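# Return the loose fork to the tray's fork slot

## Task

Place the stray fork into the tray compartment that already holds forks. It must rest on top of or next to them, lying flat rather than on its side, aligned lengthwise with the slot, with its handle pointing the same direction as theirs. Every item originally in the tray has to finish in its proper slot, and nothing may end up in the tray unless it sits with items of its own kind. The result only counts if it holds without the robot supporting it. Finally open the gripper and move the arm away.

## Robot and tools

The robot is a single arm with six joints and a two-finger gripper. Loose objects may occasionally get a short shove from outside. Nothing may leave the table, whether placed or knocked off; that fails the job.

Frame: the scene frame has its origin on the table surface straight below the arm base. +z is up, and +y is to the left when facing along +x. The base may be tilted relative to the table. Positions are in metres. Reported hand positions can be a little off, especially when the arm is stretched out.

Tool execute_actions takes "actions", a list holding at most one item, plus an optional "pictures" boolean. An empty list sends nothing and returns the state with camera images. An action item is {"rows": [...], "steps": n}, n from 1 to 15 (default 15, minimum effectively 4). Each row is applied for one control step of 1/30 s; if there are fewer rows than steps, the last row repeats. A wait item is {"steps": n} without rows, n up to 300; it returns once n steps have elapsed since the previous result, and your reply time is counted inside it. Images come back only with an empty list or "pictures": true. If a call is refused, nothing is sent.

Row layout: one list of 7 numbers for the single arm. The first six are absolute joint target angles in radians, in this order: waist (-6.283 to 6.283), shoulder (-2.059 to 2.094), elbow (-3.927 to 0.192), forearm roll (-6.283 to 6.283), wrist pitch (-1.693 to 3.142), wrist roll (-6.283 to 6.283). They are targets, not offsets, in the same units the Joint positions line reports. The seventh is the gripper opening command, from -1 (closed) to +1 (fully open, 0.084 m between pads). A target more than 0.010 rad beyond a range end, and farther out than the current angle, is refused; true ends may differ by up to 0.010 rad, and a joint pushed past its real end stops there and the result says "joint sent to its limit" (possibly about an earlier action). Missing that line does not prove more travel exists.

Motion limits: targets move at most 3.14 rad/s with a 0.16 s ramp, all joints arriving together. Each step the target is kept within 0.623 rad of the measured angle, and targets are scaled back if they would move the hand more than 70 mm from where it is measured. The result is sampled 4 steps before the action ends; those remaining steps run while you compose your next reply. Between calls the arm keeps heading to the last row sent until it essentially stops or a step is HELD.

Result lines: the state gives end_effector_position (m), end_effector_quat_wxyz and velocities (m/s, rad/s) in the scene frame. end_effector_position is the point between the pads when closed, about 2 cm behind the fingertips; closing pushes the tips roughly 10 mm farther along the gripper +z (the finger direction). Fingers open and close along gripper y. Joint positions and Joint velocities list the six joints in order, then pad gap in m and m/s. grip_measured is the measured opening on the command scale. "joint command not followed" means a clearance check (mount and posts count as arm) altered or blocked targets. HELD marks steps where your row was partly or wholly not sent. Joint torques are total drive outputs with fixed offsets, scale factors and noise, not pure contact forces.

Gripping: to hold, command an opening clearly below grip_measured; lower means a firmer squeeze, up to about 24 N per pad for objects up to ~6 cm wide. Fast closing can press harder and may force the fingers open. -1 gives full force on parts about 0.5 mm thick or more. Echoing grip_measured still squeezes lightly; wide parts may slip.

Faults to avoid: a torque fault happens when contact torque reaches a joint's load limit (N m: waist 47.5, shoulder 47.5, elbow 28.5, forearm roll 28.5, wrist pitch 19, wrist roll 19, including held weight); the arm backs off, pauses 10 s and drops the rest of the call. Holding loads heats motors: MOTOR HOT warns from 65 °C, and at 80 °C an OVER-TEMPERATURE FAULT brakes the arm until cool. Avoid drops, slips, slams, hard hits and heavy pushing; move smoothly and efficiently.

Tool zoom_image: {"camera": name, "region": [x0, y0, x1, y1]} in pixels of that camera's latest image, origin top-left, at most 504 by 504. Cameras: cam_head_left, cam_head_right, cam_high, cam_low, cam_wrist, all 672x504. Calibration (K, distortion, T_world_to_cam) is supplied; fixed cameras may be off by a couple of degrees and several millimetres, and the wrist camera pose follows the reported joints.

Tool finished_scene: {"scene": n} with the current scene's number ends and grades it irreversibly; its result reports success and gives the next task. Replying without any tool call ends everything. After resuming from a summary, first send an empty actions list to learn the current scene and task.

Each tool is called by a JSON object that holds its "api" and its "payload".

## Session

{"api": "execute_actions", "payload": {"actions": []}}

Scene clock: 0.00 s of 4500.00 s.
end_effector_position=(+0.4390, +0.0903, +0.3418) grip_measured=+1.00 end_effector_quat_wxyz=(-0.293, +0.852, +0.423, +0.098) end_effector_velocity=(-0.000, -0.000, +0.000) end_effector_angular_velocity=(+0.001, +0.001, -0.000)
Joint positions: [-0.365  0.06  -1.123  0.806  1.595 -1.581  0.084]
Joint velocities: [-0.001 -0.     0.    -0.     0.001  0.    -0.   ]
Joint torques (N m, as the arm reports them, + toward a larger angle): no reading

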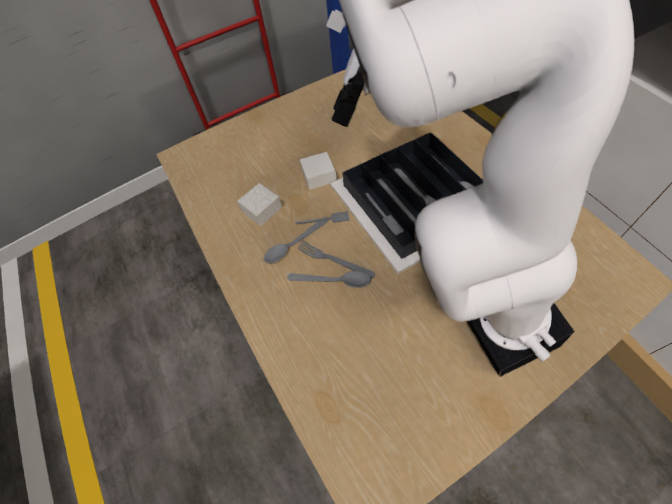

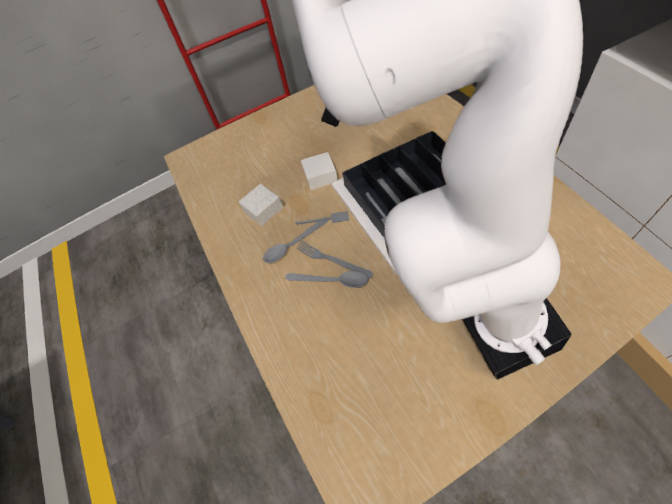

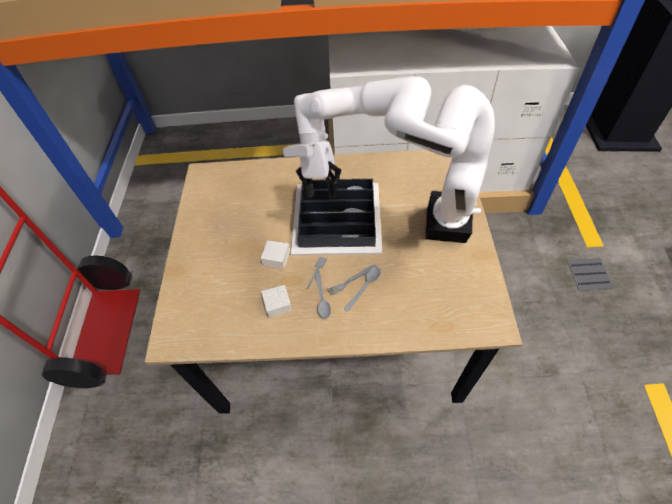

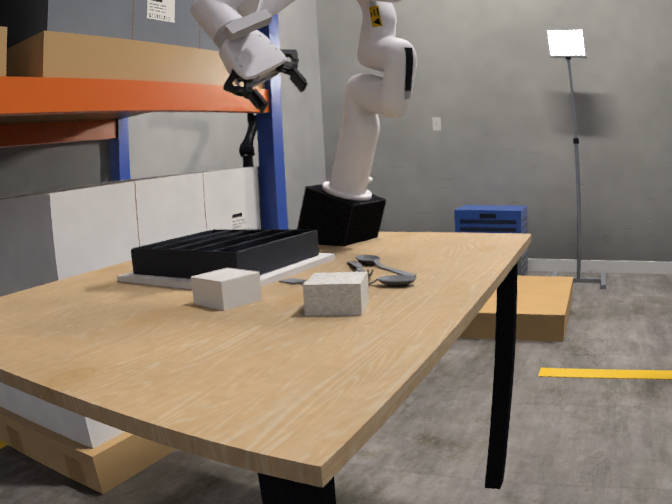

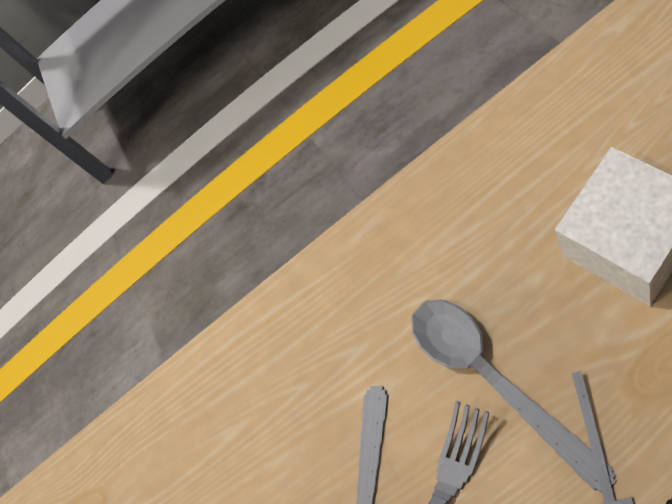

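{"api": "zoom_image", "payload": {"camera": "cam_high", "region": [280,170,400,330]}}

{"api": "zoom_image", "payload": {"camera": "cam_head_left", "region": [250,130,490,310]}}

Region (280, 170, 400, 330) of cam_high's 672x504 image, scaled by 3.150, with more detail than that image has; it fills the left 378 columns of this view, and the rest is white.

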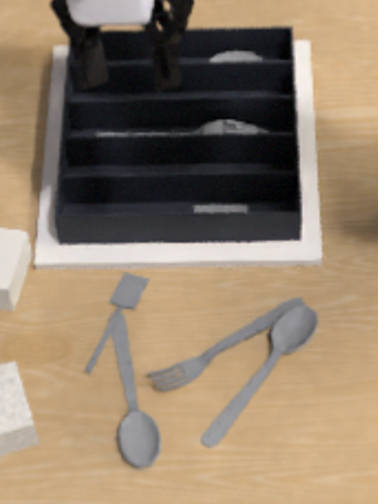

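Region (250, 130, 490, 310) of cam_head_left's 672x504 image, scaled by 2.100, with more detail than that image has; it fills the top 378 rows of this view, and the rest is white.

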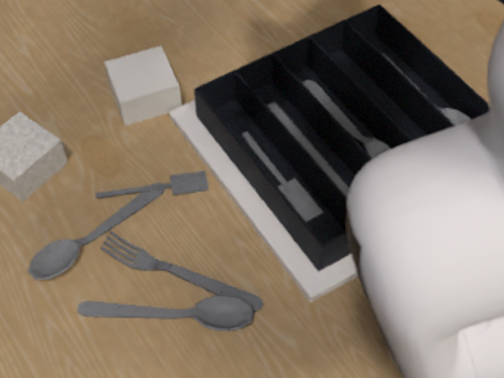

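{"api": "execute_actions", "payload": {"actions": [{"rows":[[0.231,-0.194,-0.504,0.49,0.685,-0.59,1]],"steps":15}]}}

{"api": "execute_actions", "payload": {"actions": [{"steps":25}], "pictures": true}}

Scene clock: 2.13 s of 4500.00 s.
end_effector_position=(+0.3946, +0.1245, +0.2550) grip_measured=+1.00 end_effector_quat_wxyz=(-0.221, +0.904, +0.365, -0.017) end_effector_velocity=(-0.150, +0.066, -0.299) end_effector_angular_velocity=(-1.115, +0.387, -0.497)
Joint positions: [-0.135 -0.038 -0.885  0.684  1.323 -1.309  0.084]
Joint velocities: [ 0.869 -0.37   0.898 -0.459 -1.25   1.251 -0.   ]
Joint torques (N m, as the arm reports them, + toward a larger angle): [ -3.18 -18.36 -14.36  -0.77  -0.6    0.42]
Steps of this call (steps 1 to 53: nothing new was sent; steps 54 to 64: the first 11 steps of this action). Readings (joint positions):
54: [-0.365 0.060 -1.123 0.806 1.595 -1.581]
55: [-0.362 0.058 -1.120 0.804 1.591 -1.577]
57: [-0.330 0.043 -1.086 0.786 1.553 -1.540]
61: [-0.218 -0.002 -0.971 0.729 1.434 -1.420]
64: the state above

Scene clock: 2.97 s of 4500.00 s.
end_effector_position=(+0.3552, +0.1355, +0.1628) grip_measured=+1.00 end_effector_quat_wxyz=(-0.003, +0.981, +0.192, -0.022) end_effector_velocity=(-0.002, +0.001, -0.001) end_effector_angular_velocity=(-0.004, -0.001, -0.002)
Joint positions: [ 0.23  -0.194 -0.505  0.49   0.686 -0.591  0.084]
Joint velocities: [ 0.006 -0.002  0.006 -0.002 -0.007  0.009  0.   ]
Joint torques (N m, as the arm reports them, + toward a larger angle): [ -1.91 -16.2  -13.21  -1.    -0.86   0.16]
Kept back: nothing.
Steps of this call (steps 1 to 4: the last 4 steps of your previous action; steps 5 to 25: the robot went on to your last target). Readings (joint positions):
1: [-0.106 -0.050 -0.854 0.669 1.279 -1.264]
2: [-0.075 -0.063 -0.822 0.653 1.230 -1.215]
4: [-0.010 -0.091 -0.754 0.618 1.117 -1.098]
8: [0.128 -0.150 -0.611 0.545 0.874 -0.816]
25: the state above
camera_calibration (this result's frames):
cam_wrist: T_world_to_cam=[[0.377796, -0.925836, -0.00986693, 0.0259895], [-0.925, -0.377879, 0.0397786, 0.445961], [-0.040557, -0.00590127, -0.99916, 0.307939], [0, 0, 0, 1]] pos_world=[0.415185, 0.194398, 0.290197]

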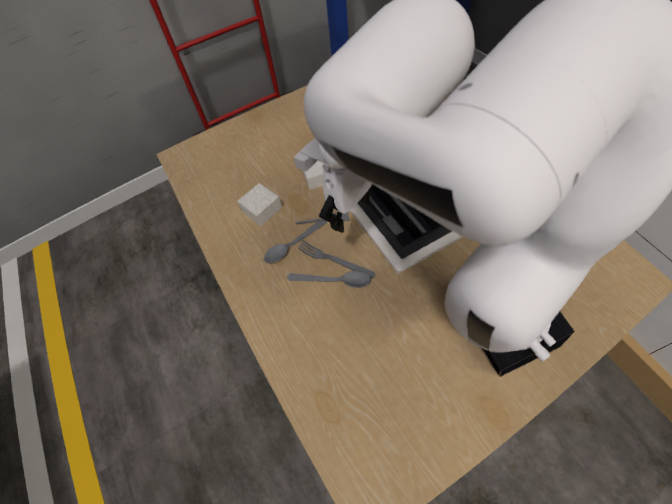

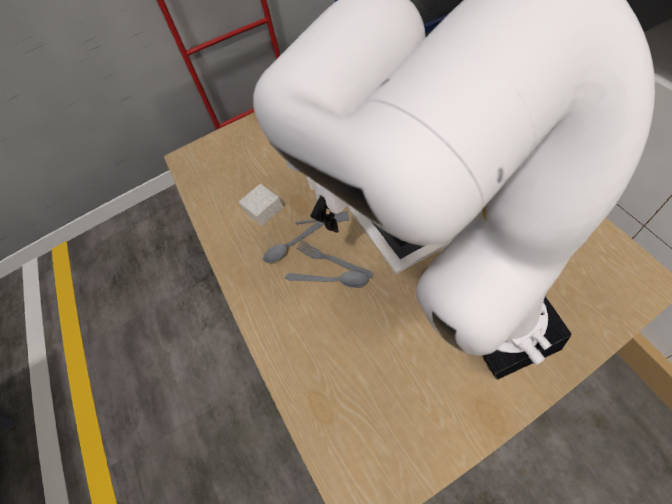

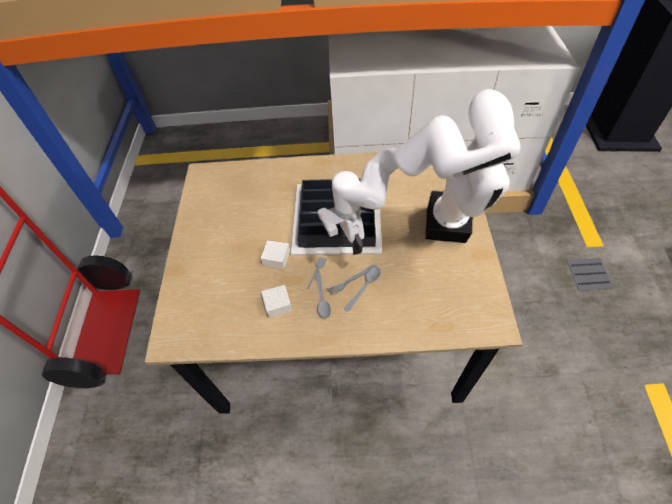

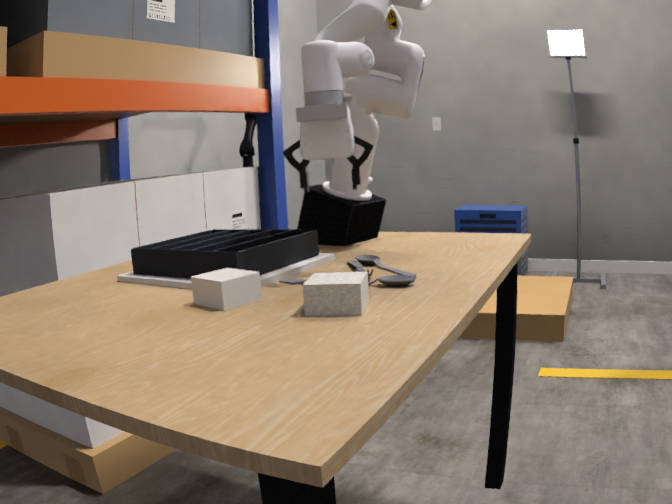

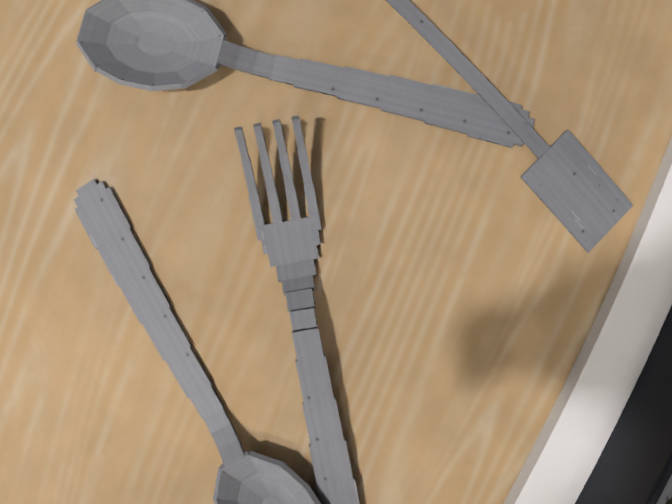

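{"api": "execute_actions", "payload": {"actions": [{"rows":[[0.49,0.19,-0.625,0.84,0.40,-0.90,0.2]],"steps":15}]}}

{"api": "execute_actions", "payload": {"actions": [{"steps":10}], "pictures": true}}

Scene clock: 3.87 s of 4500.00 s.
end_effector_position=(+0.3653, +0.1798, +0.0799) grip_measured=+0.19 end_effector_quat_wxyz=(-0.021, +0.966, +0.258, -0.020) end_effector_velocity=(-0.026, +0.085, -0.270) end_effector_angular_velocity=(-0.053, +0.028, +0.362)
Joint positions: [ 0.429  0.101 -0.596  0.757  0.468 -0.826  0.052]
Joint velocities: [ 0.595  0.885 -0.264  0.784 -0.629 -0.689 -0.   ]
Joint torques (N m, as the arm reports them, + toward a larger angle): [ -6.31 -26.03 -10.05  -1.74  -0.74   0.58]
Steps of this call (steps 1 to 16: the robot went on to your last target; steps 17 to 27: the first 11 steps of this action). Readings (joint positions):
17: [0.231 -0.194 -0.504 0.490 0.685 -0.590]
18: [0.233 -0.191 -0.505 0.494 0.682 -0.593]
20: [0.258 -0.156 -0.518 0.529 0.652 -0.625]
24: [0.360 -0.003 -0.564 0.663 0.544 -0.743]
27: the state above

Scene clock: 4.20 s of 4500.00 s.
end_effector_position=(+0.3641, +0.1873, +0.0546) grip_measured=+0.19 end_effector_quat_wxyz=(-0.016, +0.961, +0.276, -0.019) end_effector_velocity=(-0.001, +0.002, -0.010) end_effector_angular_velocity=(-0.005, -0.001, +0.013)
Joint positions: [ 0.487  0.186 -0.624  0.837  0.402 -0.897  0.052]
Joint velocities: [ 0.021  0.032 -0.01   0.031 -0.025 -0.027  0.   ]
Joint torques (N m, as the arm reports them, + toward a larger angle): [ -2.97 -20.89  -9.48  -1.05  -0.91  -0.07]
Kept back: nothing.
Steps of this call (steps 1 to 4: the last 4 steps of your previous action; steps 5 to 10: the robot went on to your last target). Readings (joint positions):
1: [0.447 0.127 -0.604 0.780 0.450 -0.846]
2: [0.460 0.146 -0.609 0.797 0.436 -0.861]
4: [0.475 0.168 -0.616 0.818 0.419 -0.880]
8: [0.485 0.183 -0.623 0.834 0.405 -0.895]
10: the state above
camera_calibration (this result's frames):
cam_wrist: T_world_to_cam=[[0.530101, -0.847137, -0.0367594, 0.000758953], [-0.847001, -0.531054, 0.0239093, 0.479249], [-0.0397757, 0.0184609, -0.999038, 0.19566], [0, 0, 0, 1]] pos_world=[0.413304, 0.251538, 0.184041]

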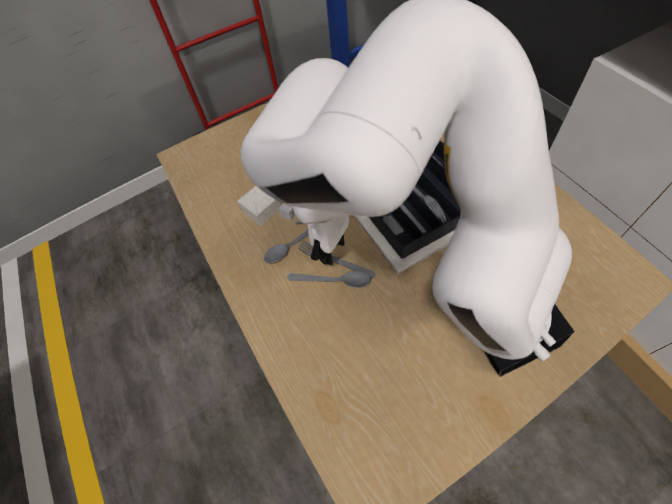

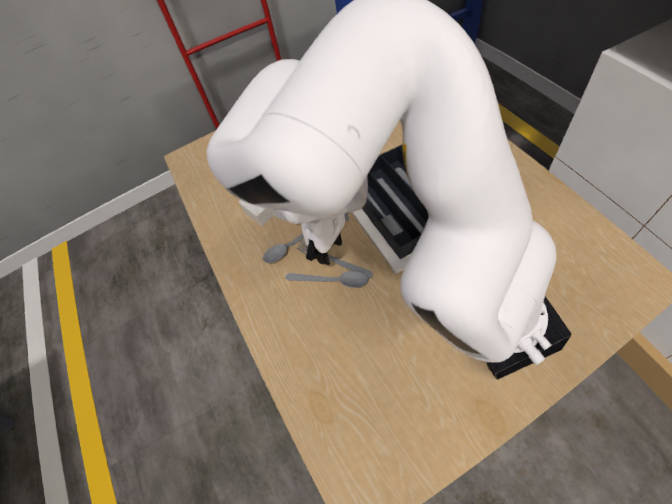

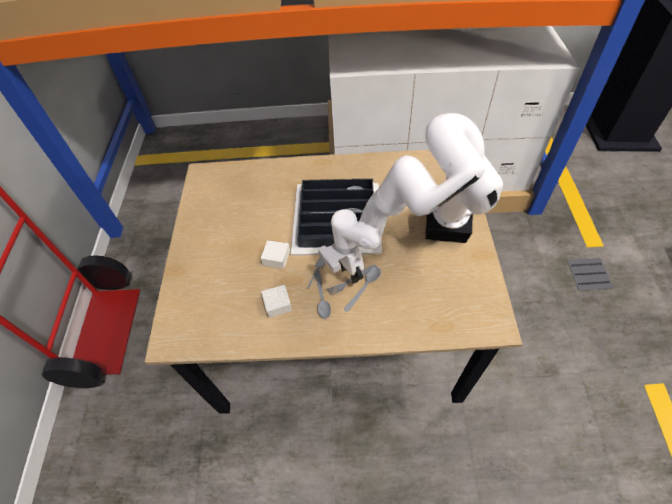

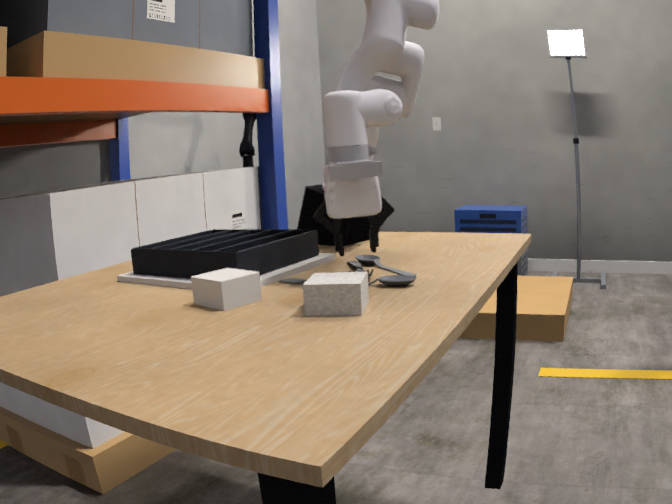

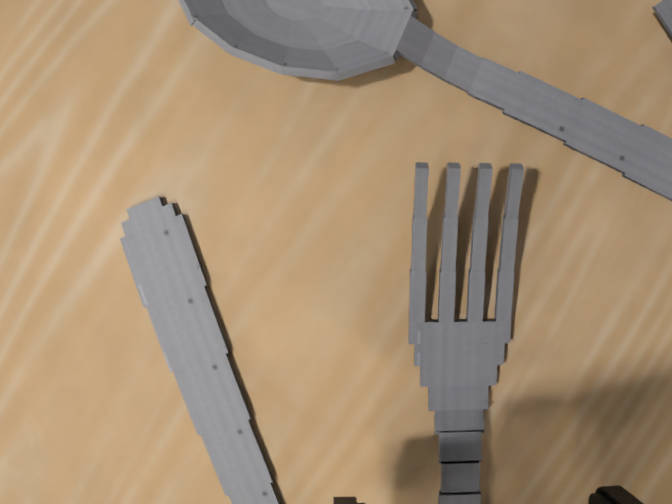

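{"api": "execute_actions", "payload": {"actions": [{"rows":[[0.542,0.297,-0.659,0.937,0.32,-1.005,0.2]],"steps":15}], "pictures": true}}

Scene clock: 4.73 s of 4500.00 s.
end_effector_position=(+0.3608, +0.1848, +0.0241) grip_measured=+0.19 end_effector_quat_wxyz=(-0.002, +0.955, +0.296, -0.020) end_effector_velocity=(+0.011, +0.004, -0.011) end_effector_angular_velocity=(-0.010, -0.039, +0.036)
Joint positions: [ 0.539  0.291 -0.656  0.931  0.326 -0.998  0.052]
Joint velocities: [ 0.03   0.052 -0.035  0.062 -0.058 -0.07   0.   ]
Joint torques (N m, as the arm reports them, + toward a larger angle): [ -3.53 -21.71  -7.96  -1.32  -0.9    0.34]
Steps of this call (steps 1 to 5: the robot went on to your last target; steps 6 to 16: the first 11 steps of this action). Readings (joint positions):
6: [0.489 0.189 -0.625 0.840 0.400 -0.900]
7: [0.491 0.192 -0.626 0.843 0.397 -0.904]
9: [0.506 0.222 -0.638 0.872 0.373 -0.935]
13: [0.533 0.280 -0.651 0.920 0.335 -0.986]
16: the state above
camera_calibration (this result's frames):
cam_wrist: T_world_to_cam=[[0.566184, -0.824195, -0.0117999, -0.0186035], [-0.823563, -0.56623, 0.0335824, 0.473679], [-0.0343599, -0.00929588, -0.999366, 0.168256], [0, 0, 0, 1]] pos_world=[0.406418, 0.254442, 0.152022]

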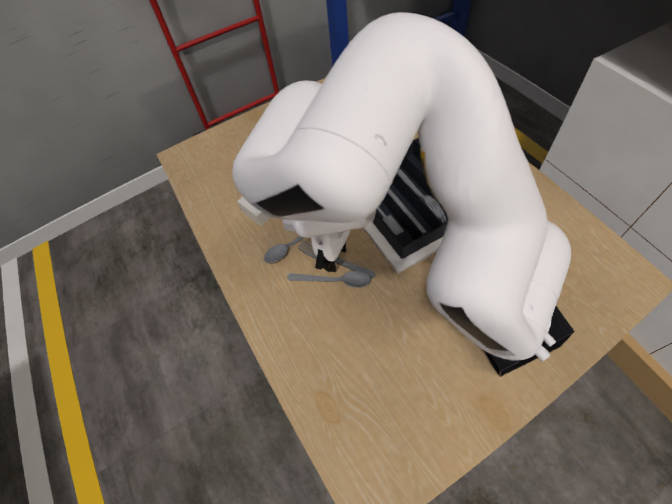

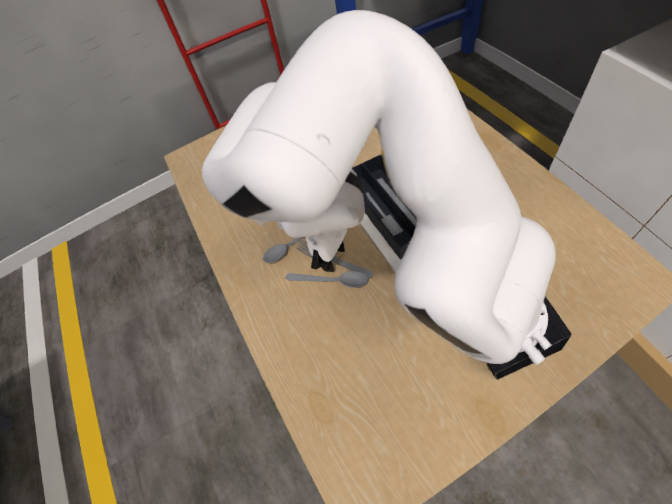

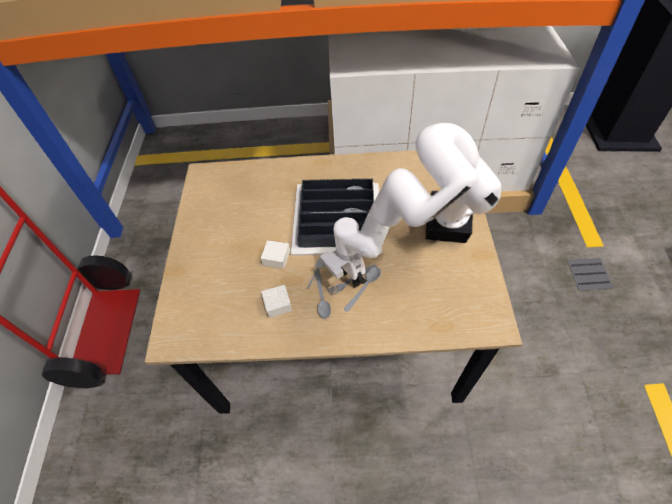

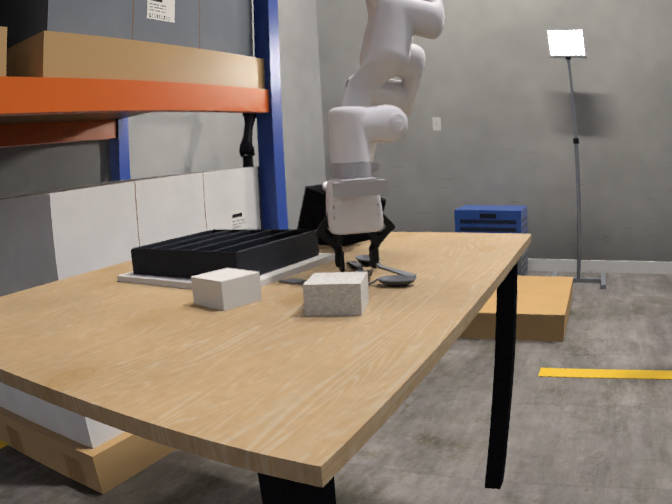

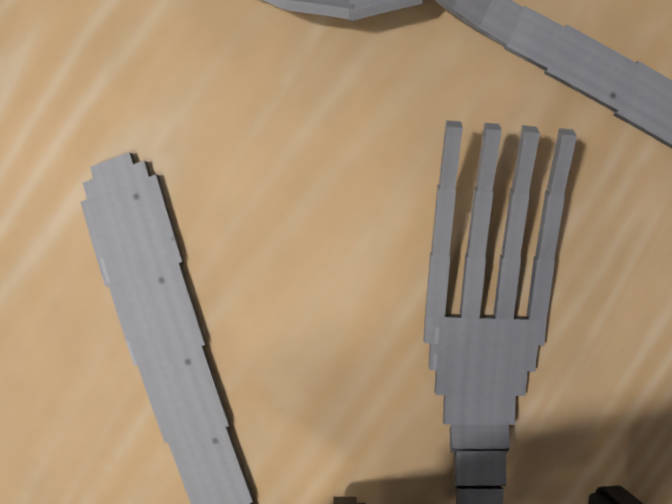

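Centered. Close, then lift to the earlier high pose to look at the tray.

{"api": "execute_actions", "payload": {"actions": [{"rows":[[0.542,0.297,-0.659,0.937,0.32,-1.005,-0.3],[0.542,0.297,-0.659,0.937,0.32,-1.005,-0.6],[0.542,0.297,-0.659,0.937,0.32,-1.005,-1]],"steps":15}]}}

{"api": "execute_actions", "payload": {"actions": [{"rows":[[0.231,-0.194,-0.504,0.49,0.685,-0.59,-1]],"steps":15}]}}

{"api": "execute_actions", "payload": {"actions": [{"rows":[[-0.05,-0.25,-0.55,0.45,0.8,-1.3,-1]],"steps":15}]}}

{"api": "execute_actions", "payload": {"actions": [{"steps":12}], "pictures": true}}

Scene clock: 5.23 s of 4500.00 s.
end_effector_position=(+0.3612, +0.1847, +0.0226) grip_measured=-0.74 end_effector_quat_wxyz=(-0.001, +0.955, +0.297, -0.019) end_effector_velocity=(+0.000, -0.000, -0.000) end_effector_angular_velocity=(-0.000, +0.000, -0.001)
Joint positions: [ 0.542  0.297 -0.659  0.937  0.32  -1.005  0.012]
Joint velocities: [-0.     0.001 -0.     0.    -0.    -0.     0.   ]
Joint torques (N m, as the arm reports them, + toward a larger angle): [ -2.88 -20.86  -7.76  -0.93  -0.94   0.43]
Steps of this call (steps 1 to 4: the last 4 steps of your previous action; steps 5 to 15: the first 11 steps of this action). Readings (joint positions):
5: [0.541 0.295 -0.659 0.936 0.321 -1.004]
6: [0.541 0.296 -0.659 0.936 0.321 -1.004]
8: [0.542 0.296 -0.659 0.936 0.320 -1.004]
12: [0.542 0.297 -0.659 0.937 0.320 -1.005]
15: the state above

Scene clock: 5.73 s of 4500.00 s.
end_effector_position=(+0.3676, +0.1645, +0.1139) grip_measured=-0.74 end_effector_quat_wxyz=(-0.020, +0.971, +0.236, -0.016) end_effector_velocity=(-0.047, -0.144, +0.308) end_effector_angular_velocity=(-0.104, +0.048, -0.495)
Joint positions: [ 0.348 -0.01  -0.563  0.658  0.547 -0.746  0.012]
Joint velocities: [-0.704 -1.106  0.366 -1.01   0.828  0.935  0.   ]
Joint torques (N m, as the arm reports them, + toward a larger angle): [ -2.55 -18.64 -10.68  -0.87  -1.14   0.48]
Steps of this call (steps 1 to 4: the last 4 steps of your previous action; steps 5 to 15: the first 11 steps of this action). Readings (joint positions):
5: [0.542 0.297 -0.659 0.937 0.320 -1.005]
6: [0.540 0.294 -0.658 0.933 0.323 -1.001]
8: [0.517 0.259 -0.644 0.898 0.354 -0.968]
12: [0.418 0.101 -0.599 0.759 0.464 -0.840]
15: the state above

Scene clock: 6.23 s of 4500.00 s.
end_effector_position=(+0.3744, +0.0821, +0.1998) grip_measured=-0.74 end_effector_quat_wxyz=(-0.000, +0.935, +0.355, +0.001) end_effector_velocity=(+0.035, -0.224, +0.157) end_effector_angular_velocity=(-0.036, -0.175, +1.323)
Joint positions: [ 0.04  -0.227 -0.539  0.468  0.76  -1.074  0.012]
Joint velocities: [-0.76  -0.193 -0.095 -0.149  0.32  -1.846 -0.   ]
Joint torques (N m, as the arm reports them, + toward a larger angle): [ -0.07 -14.83 -14.06  -0.84  -1.18   0.4 ]
Steps of this call (steps 1 to 4: the last 4 steps of your previous action; steps 5 to 15: the first 11 steps of this action). Readings (joint positions):
5: [0.257 -0.154 -0.518 0.529 0.653 -0.627]
6: [0.248 -0.166 -0.515 0.518 0.663 -0.620]
8: [0.225 -0.180 -0.514 0.504 0.680 -0.646]
12: [0.124 -0.206 -0.528 0.484 0.725 -0.870]
15: the state above

Scene clock: 6.63 s of 4500.00 s.
end_effector_position=(+0.3763, +0.0564, +0.2178) grip_measured=-0.74 end_effector_quat_wxyz=(+0.006, +0.903, +0.429, +0.008) end_effector_velocity=(+0.001, -0.005, +0.005) end_effector_angular_velocity=(-0.002, -0.007, +0.033)
Joint positions: [-0.048 -0.249 -0.549  0.45   0.799 -1.295  0.012]
Joint velocities: [-0.017 -0.005 -0.004 -0.004  0.007 -0.044 -0.   ]
Joint torques (N m, as the arm reports them, + toward a larger angle): [ -3.1  -14.67 -14.77  -1.29  -1.29   0.46]
Kept back: nothing.
Steps of this call (steps 1 to 4: the last 4 steps of your previous action; steps 5 to 12: the robot went on to your last target). Readings (joint positions):
1: [0.016 -0.233 -0.542 0.464 0.770 -1.131]
2: [-0.003 -0.238 -0.544 0.460 0.778 -1.178]
4: [-0.027 -0.244 -0.547 0.455 0.789 -1.238]
8: [-0.043 -0.248 -0.549 0.451 0.797 -1.283]
12: the state above
camera_calibration (this result's frames):
cam_wrist: T_world_to_cam=[[0.775677, -0.630791, 0.0206876, -0.227697], [-0.630668, -0.775947, -0.0128533, 0.356531], [0.0241602, -0.00307695, -0.999703, 0.338831], [0, 0, 0, 1]] pos_world=[0.393286, 0.134062, 0.348023]

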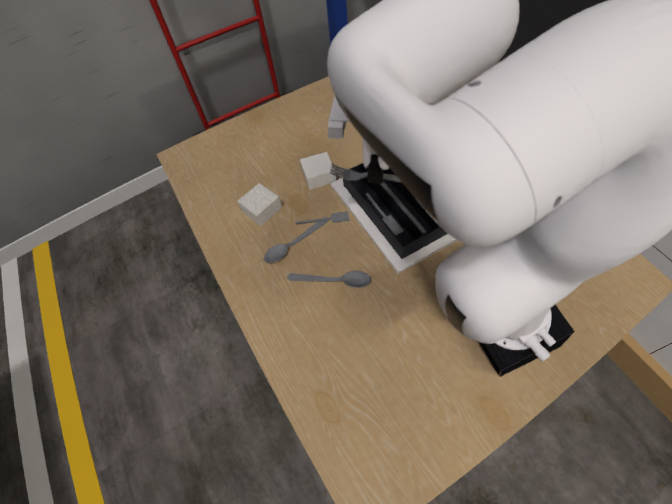

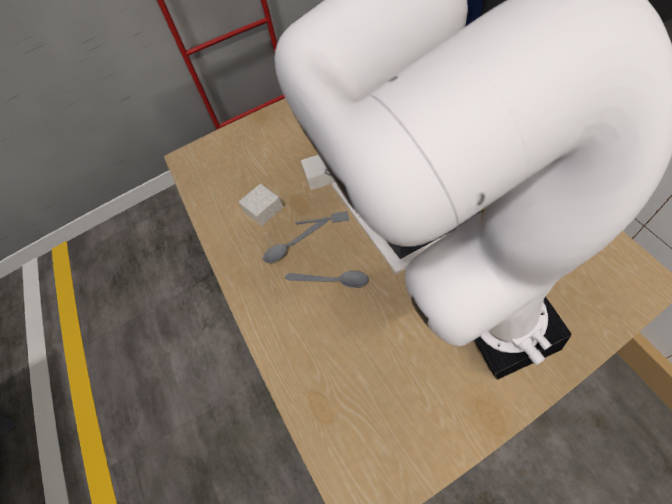

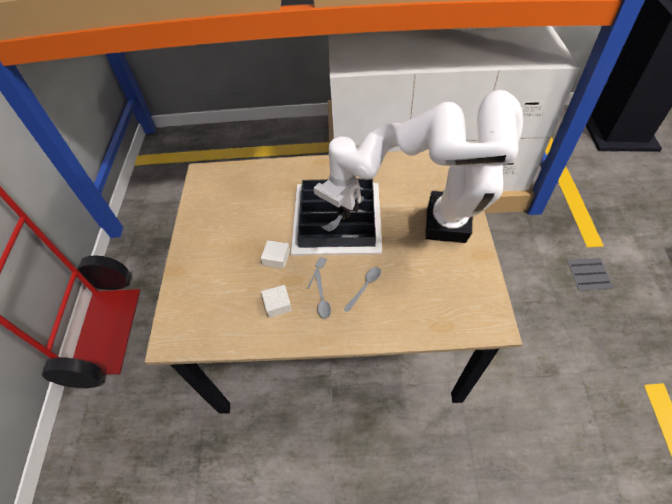

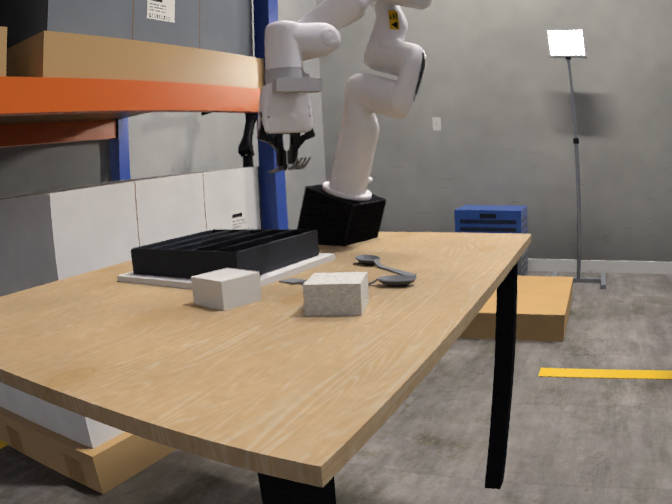

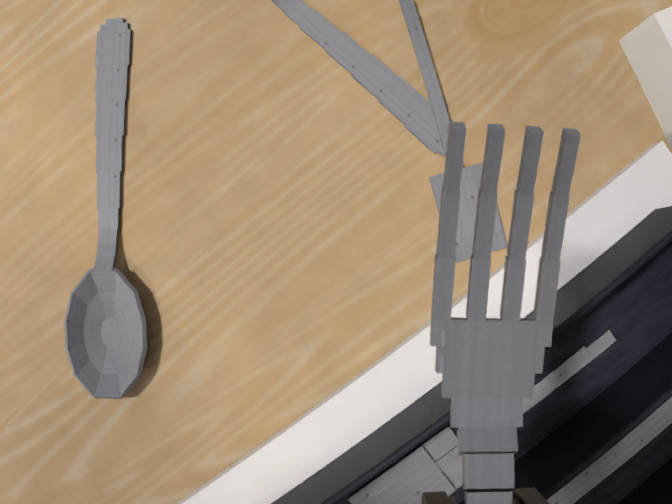

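{"api": "execute_actions", "payload": {"actions": [{"rows":[[-0.2,-0.25,-0.6,0.4,0.87,-3.7,-1]],"steps":15}]}}

{"api": "execute_actions", "payload": {"actions": [{"steps":30}], "pictures": true}}

Scene clock: 7.13 s of 4500.00 s.
end_effector_position=(+0.3797, +0.0187, +0.2411) grip_measured=-0.74 end_effector_quat_wxyz=(+0.018, +0.772, +0.636, +0.006) end_effector_velocity=(+0.001, -0.112, +0.068) end_effector_angular_velocity=(-0.130, +0.021, +2.386)
Joint positions: [-0.164 -0.25  -0.588  0.412  0.852 -1.859  0.012]
Joint velocities: [-0.338 -0.002 -0.112 -0.111  0.154 -2.604 -0.   ]
Joint torques (N m, as the arm reports them, + toward a larger angle): [ -1.31 -14.39 -15.29  -0.7   -0.56   0.3 ]
Steps of this call (steps 1 to 4: the robot went on to your last target; steps 5 to 15: the first 11 steps of this action). Readings (joint positions):
5: [-0.049 -0.250 -0.550 0.450 0.800 -1.299]
6: [-0.050 -0.250 -0.550 0.450 0.800 -1.304]
8: [-0.059 -0.250 -0.553 0.447 0.805 -1.344]
12: [-0.118 -0.250 -0.573 0.427 0.832 -1.598]
15: the state above

Scene clock: 8.13 s of 4500.00 s.
end_effector_position=(+0.3790, +0.0067, +0.2481) grip_measured=-0.74 end_effector_quat_wxyz=(+0.016, -0.024, +0.999, -0.014) end_effector_velocity=(-0.000, -0.000, -0.000) end_effector_angular_velocity=(-0.002, +0.002, +0.058)
Joint positions: [-0.2   -0.25  -0.6    0.4    0.87  -3.694  0.012]
Joint velocities: [-0.     0.     0.     0.     0.001 -0.058  0.   ]
Joint torques (N m, as the arm reports them, + toward a larger angle): [ -2.54 -14.93 -15.99  -0.67  -1.33   0.53]
Kept back: nothing.
Steps of this call (steps 1 to 4: the last 4 steps of your previous action; steps 5 to 30: the robot went on to your last target). Readings (joint positions):
1: [-0.173 -0.250 -0.591 0.409 0.857 -1.946]
2: [-0.181 -0.250 -0.594 0.407 0.860 -2.033]
4: [-0.190 -0.250 -0.597 0.404 0.865 -2.206]
8: [-0.197 -0.250 -0.599 0.401 0.869 -2.552]
30: the state above
camera_calibration (this result's frames):
cam_wrist: T_world_to_cam=[[-0.0489567, 0.998509, -0.0241405, 0.0509776], [0.998369, 0.0496321, 0.0282221, -0.312968], [0.0293781, -0.0227194, -0.99931, 0.366948], [0, 0, 0, 1]] pos_world=[0.304173, -0.0270315, 0.376758]

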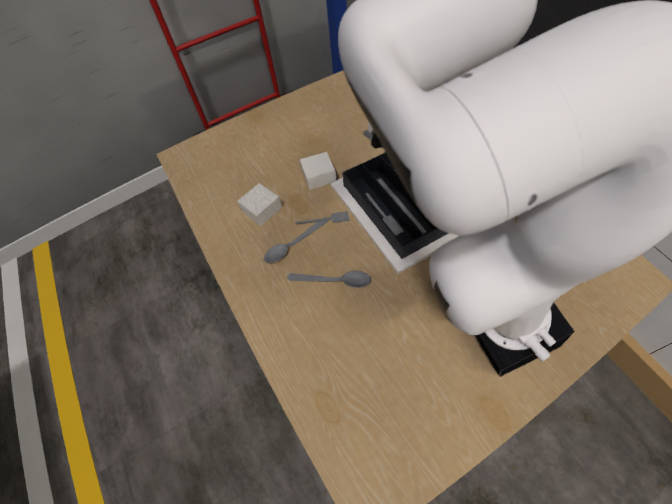

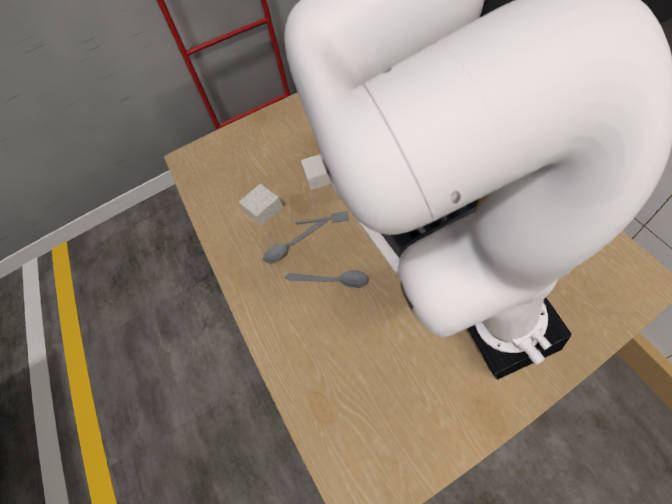

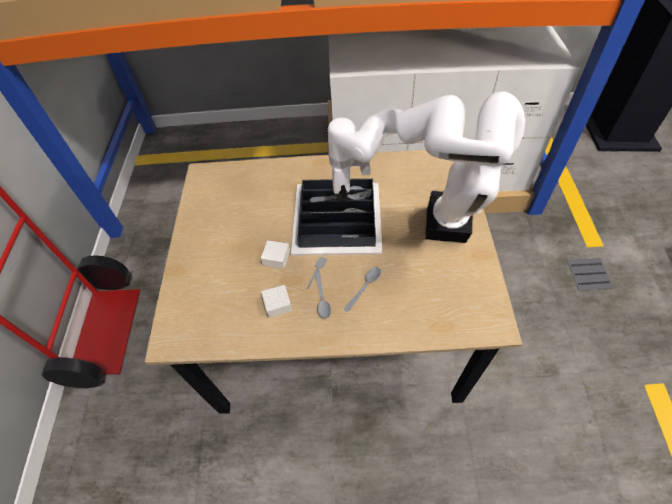

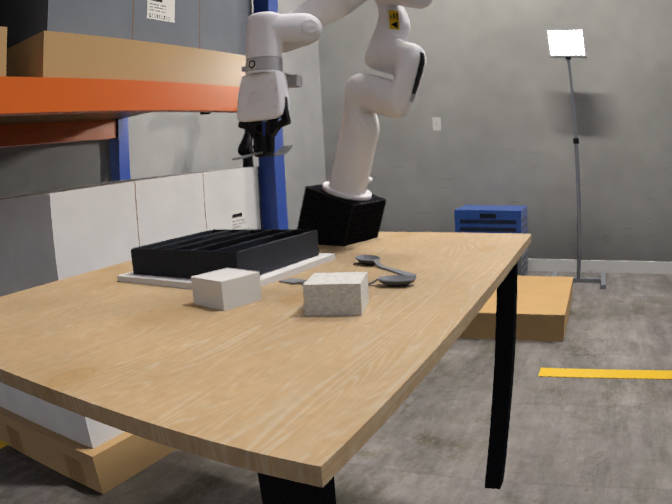

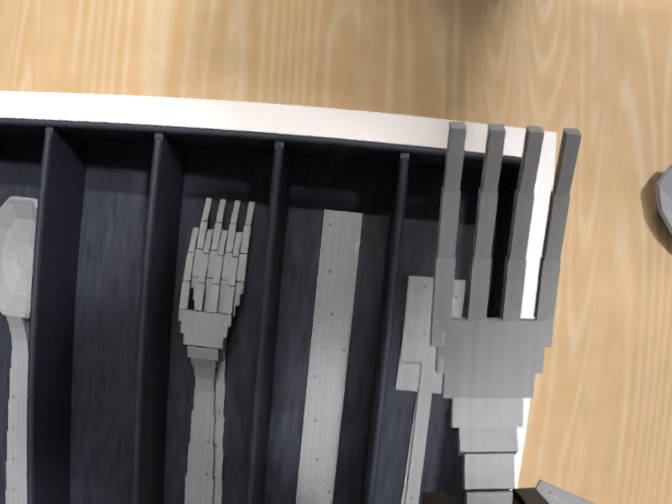

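{"api": "execute_actions", "payload": {"actions": [{"rows":[[-0.36,-0.1,-0.615,0.5,0.75,-3.95,-1]],"steps":12}]}}

{"api": "execute_actions", "payload": {"actions": [{"rows":[[-0.297,0.223,-0.628,0.57,0.573,-4.05,-1]],"steps":15}]}}

{"api": "execute_actions", "payload": {"actions": [{"steps":10}], "pictures": true}}

Scene clock: 8.80 s of 4500.00 s.
end_effector_position=(+0.3826, -0.0473, +0.2338) grip_measured=-0.74 end_effector_quat_wxyz=(+0.038, -0.022, +0.999, -0.009) end_effector_velocity=(-0.030, -0.232, -0.082) end_effector_angular_velocity=(+0.035, -0.116, -0.103)
Joint positions: [-0.317 -0.14  -0.61   0.472  0.784 -3.879  0.012]
Joint velocities: [-0.49   0.476 -0.004  0.287 -0.338 -0.711 -0.   ]
Joint torques (N m, as the arm reports them, + toward a larger angle): [  1.47 -23.75 -17.41  -1.26  -0.72   0.41]
Steps of this call (steps 1 to 12: the robot went on to your last target; steps 13 to 20: the first 8 steps of this action). Readings (joint positions):
13: [-0.200 -0.250 -0.600 0.400 0.870 -3.700]
14: [-0.202 -0.248 -0.600 0.402 0.868 -3.704]
16: [-0.225 -0.227 -0.604 0.417 0.849 -3.744]
20: the state above

Scene clock: 9.30 s of 4500.00 s.
end_effector_position=(+0.3626, -0.0832, +0.1401) grip_measured=-0.74 end_effector_quat_wxyz=(-0.010, -0.024, +1.000, -0.001) end_effector_velocity=(-0.087, -0.038, -0.219) end_effector_angular_velocity=(+0.024, +0.311, -0.001)
Joint positions: [-0.307  0.163 -0.623  0.556  0.609 -4.029  0.012]
Joint velocities: [ 0.107  0.645 -0.013  0.139 -0.337 -0.203 -0.   ]
Joint torques (N m, as the arm reports them, + toward a larger angle): [ -4.49 -27.71 -14.71  -1.27  -1.24   0.05]
Steps of this call (steps 1 to 4: the last 4 steps of your previous action; steps 5 to 15: the first 11 steps of this action). Readings (joint positions):
5: [-0.352 -0.107 -0.614 0.495 0.756 -3.937]
6: [-0.353 -0.103 -0.615 0.497 0.752 -3.942]
8: [-0.346 -0.066 -0.620 0.507 0.728 -3.957]
12: [-0.322 0.076 -0.621 0.537 0.655 -4.001]
15: the state above

Scene clock: 9.63 s of 4500.00 s.
end_effector_position=(+0.3572, -0.0876, +0.1221) grip_measured=-0.74 end_effector_quat_wxyz=(-0.021, -0.025, +0.999, -0.002) end_effector_velocity=(-0.005, -0.001, -0.009) end_effector_angular_velocity=(+0.002, +0.015, -0.001)
Joint positions: [-0.297  0.219 -0.628  0.569  0.574 -4.049  0.012]
Joint velocities: [ 0.004  0.025  0.002  0.005 -0.012 -0.008  0.   ]
Joint torques (N m, as the arm reports them, + toward a larger angle): [ -4.07 -20.08 -12.1   -0.96  -1.15   0.12]
Kept back: nothing.
Steps of this call (steps 1 to 4: the last 4 steps of your previous action; steps 5 to 10: the robot went on to your last target). Readings (joint positions):
1: [-0.304 0.181 -0.624 0.560 0.599 -4.035]
2: [-0.302 0.194 -0.624 0.563 0.592 -4.039]
4: [-0.300 0.207 -0.626 0.566 0.583 -4.044]
8: [-0.298 0.217 -0.629 0.569 0.575 -4.048]
10: the state above
camera_calibration (this result's frames):
cam_wrist: T_world_to_cam=[[-0.0510584, 0.998695, 0.000745417, 0.138806], [0.997707, 0.051041, -0.0444546, -0.273756], [-0.0444346, -0.00152607, -0.999011, 0.26778], [0, 0, 0, 1]] pos_world=[0.292114, -0.124243, 0.255242]

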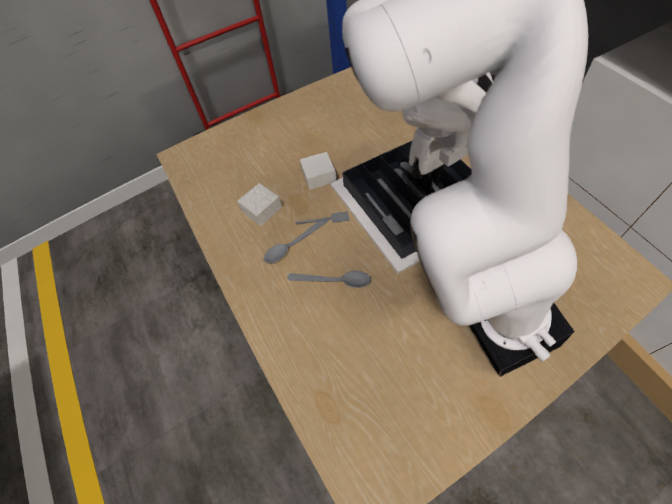

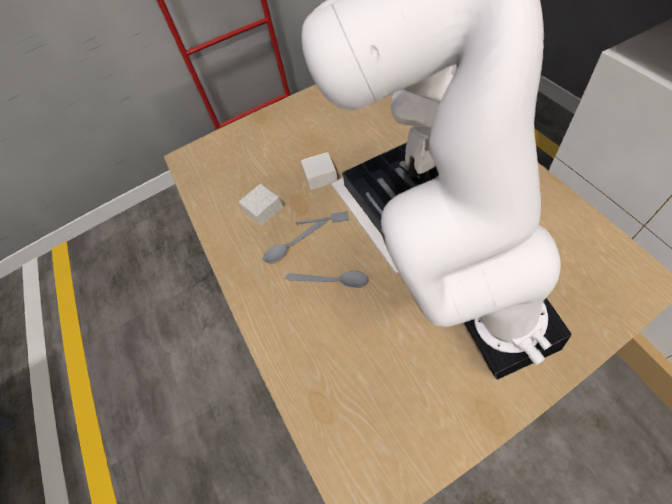

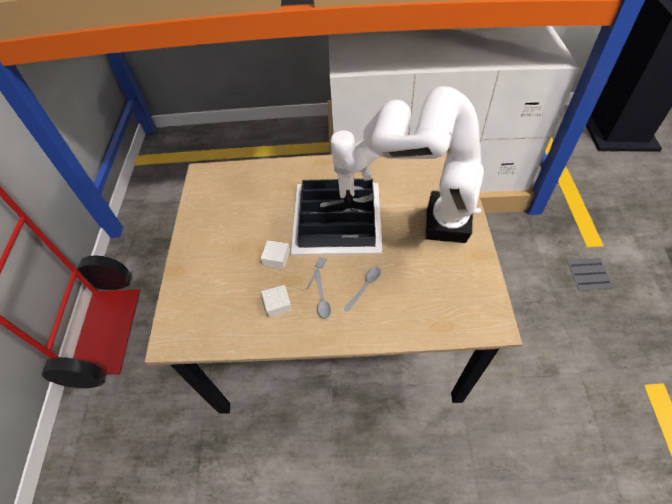

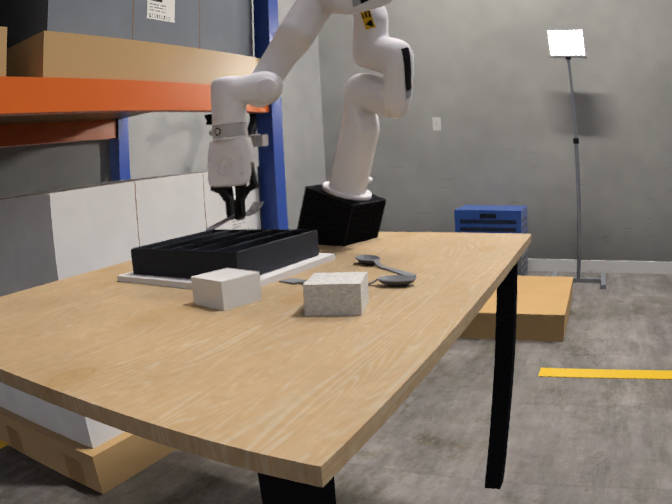

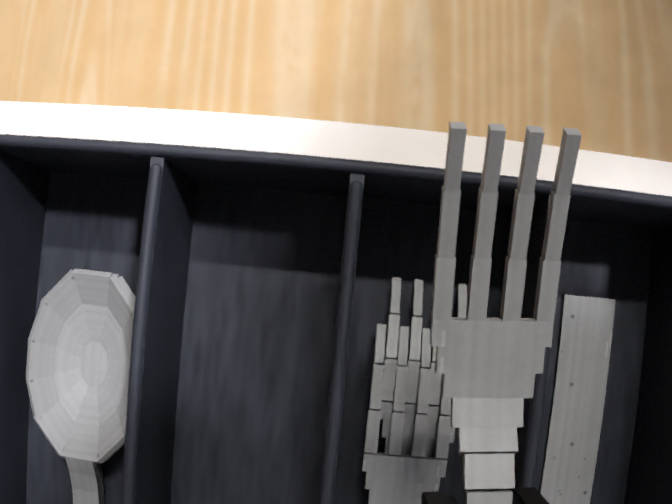

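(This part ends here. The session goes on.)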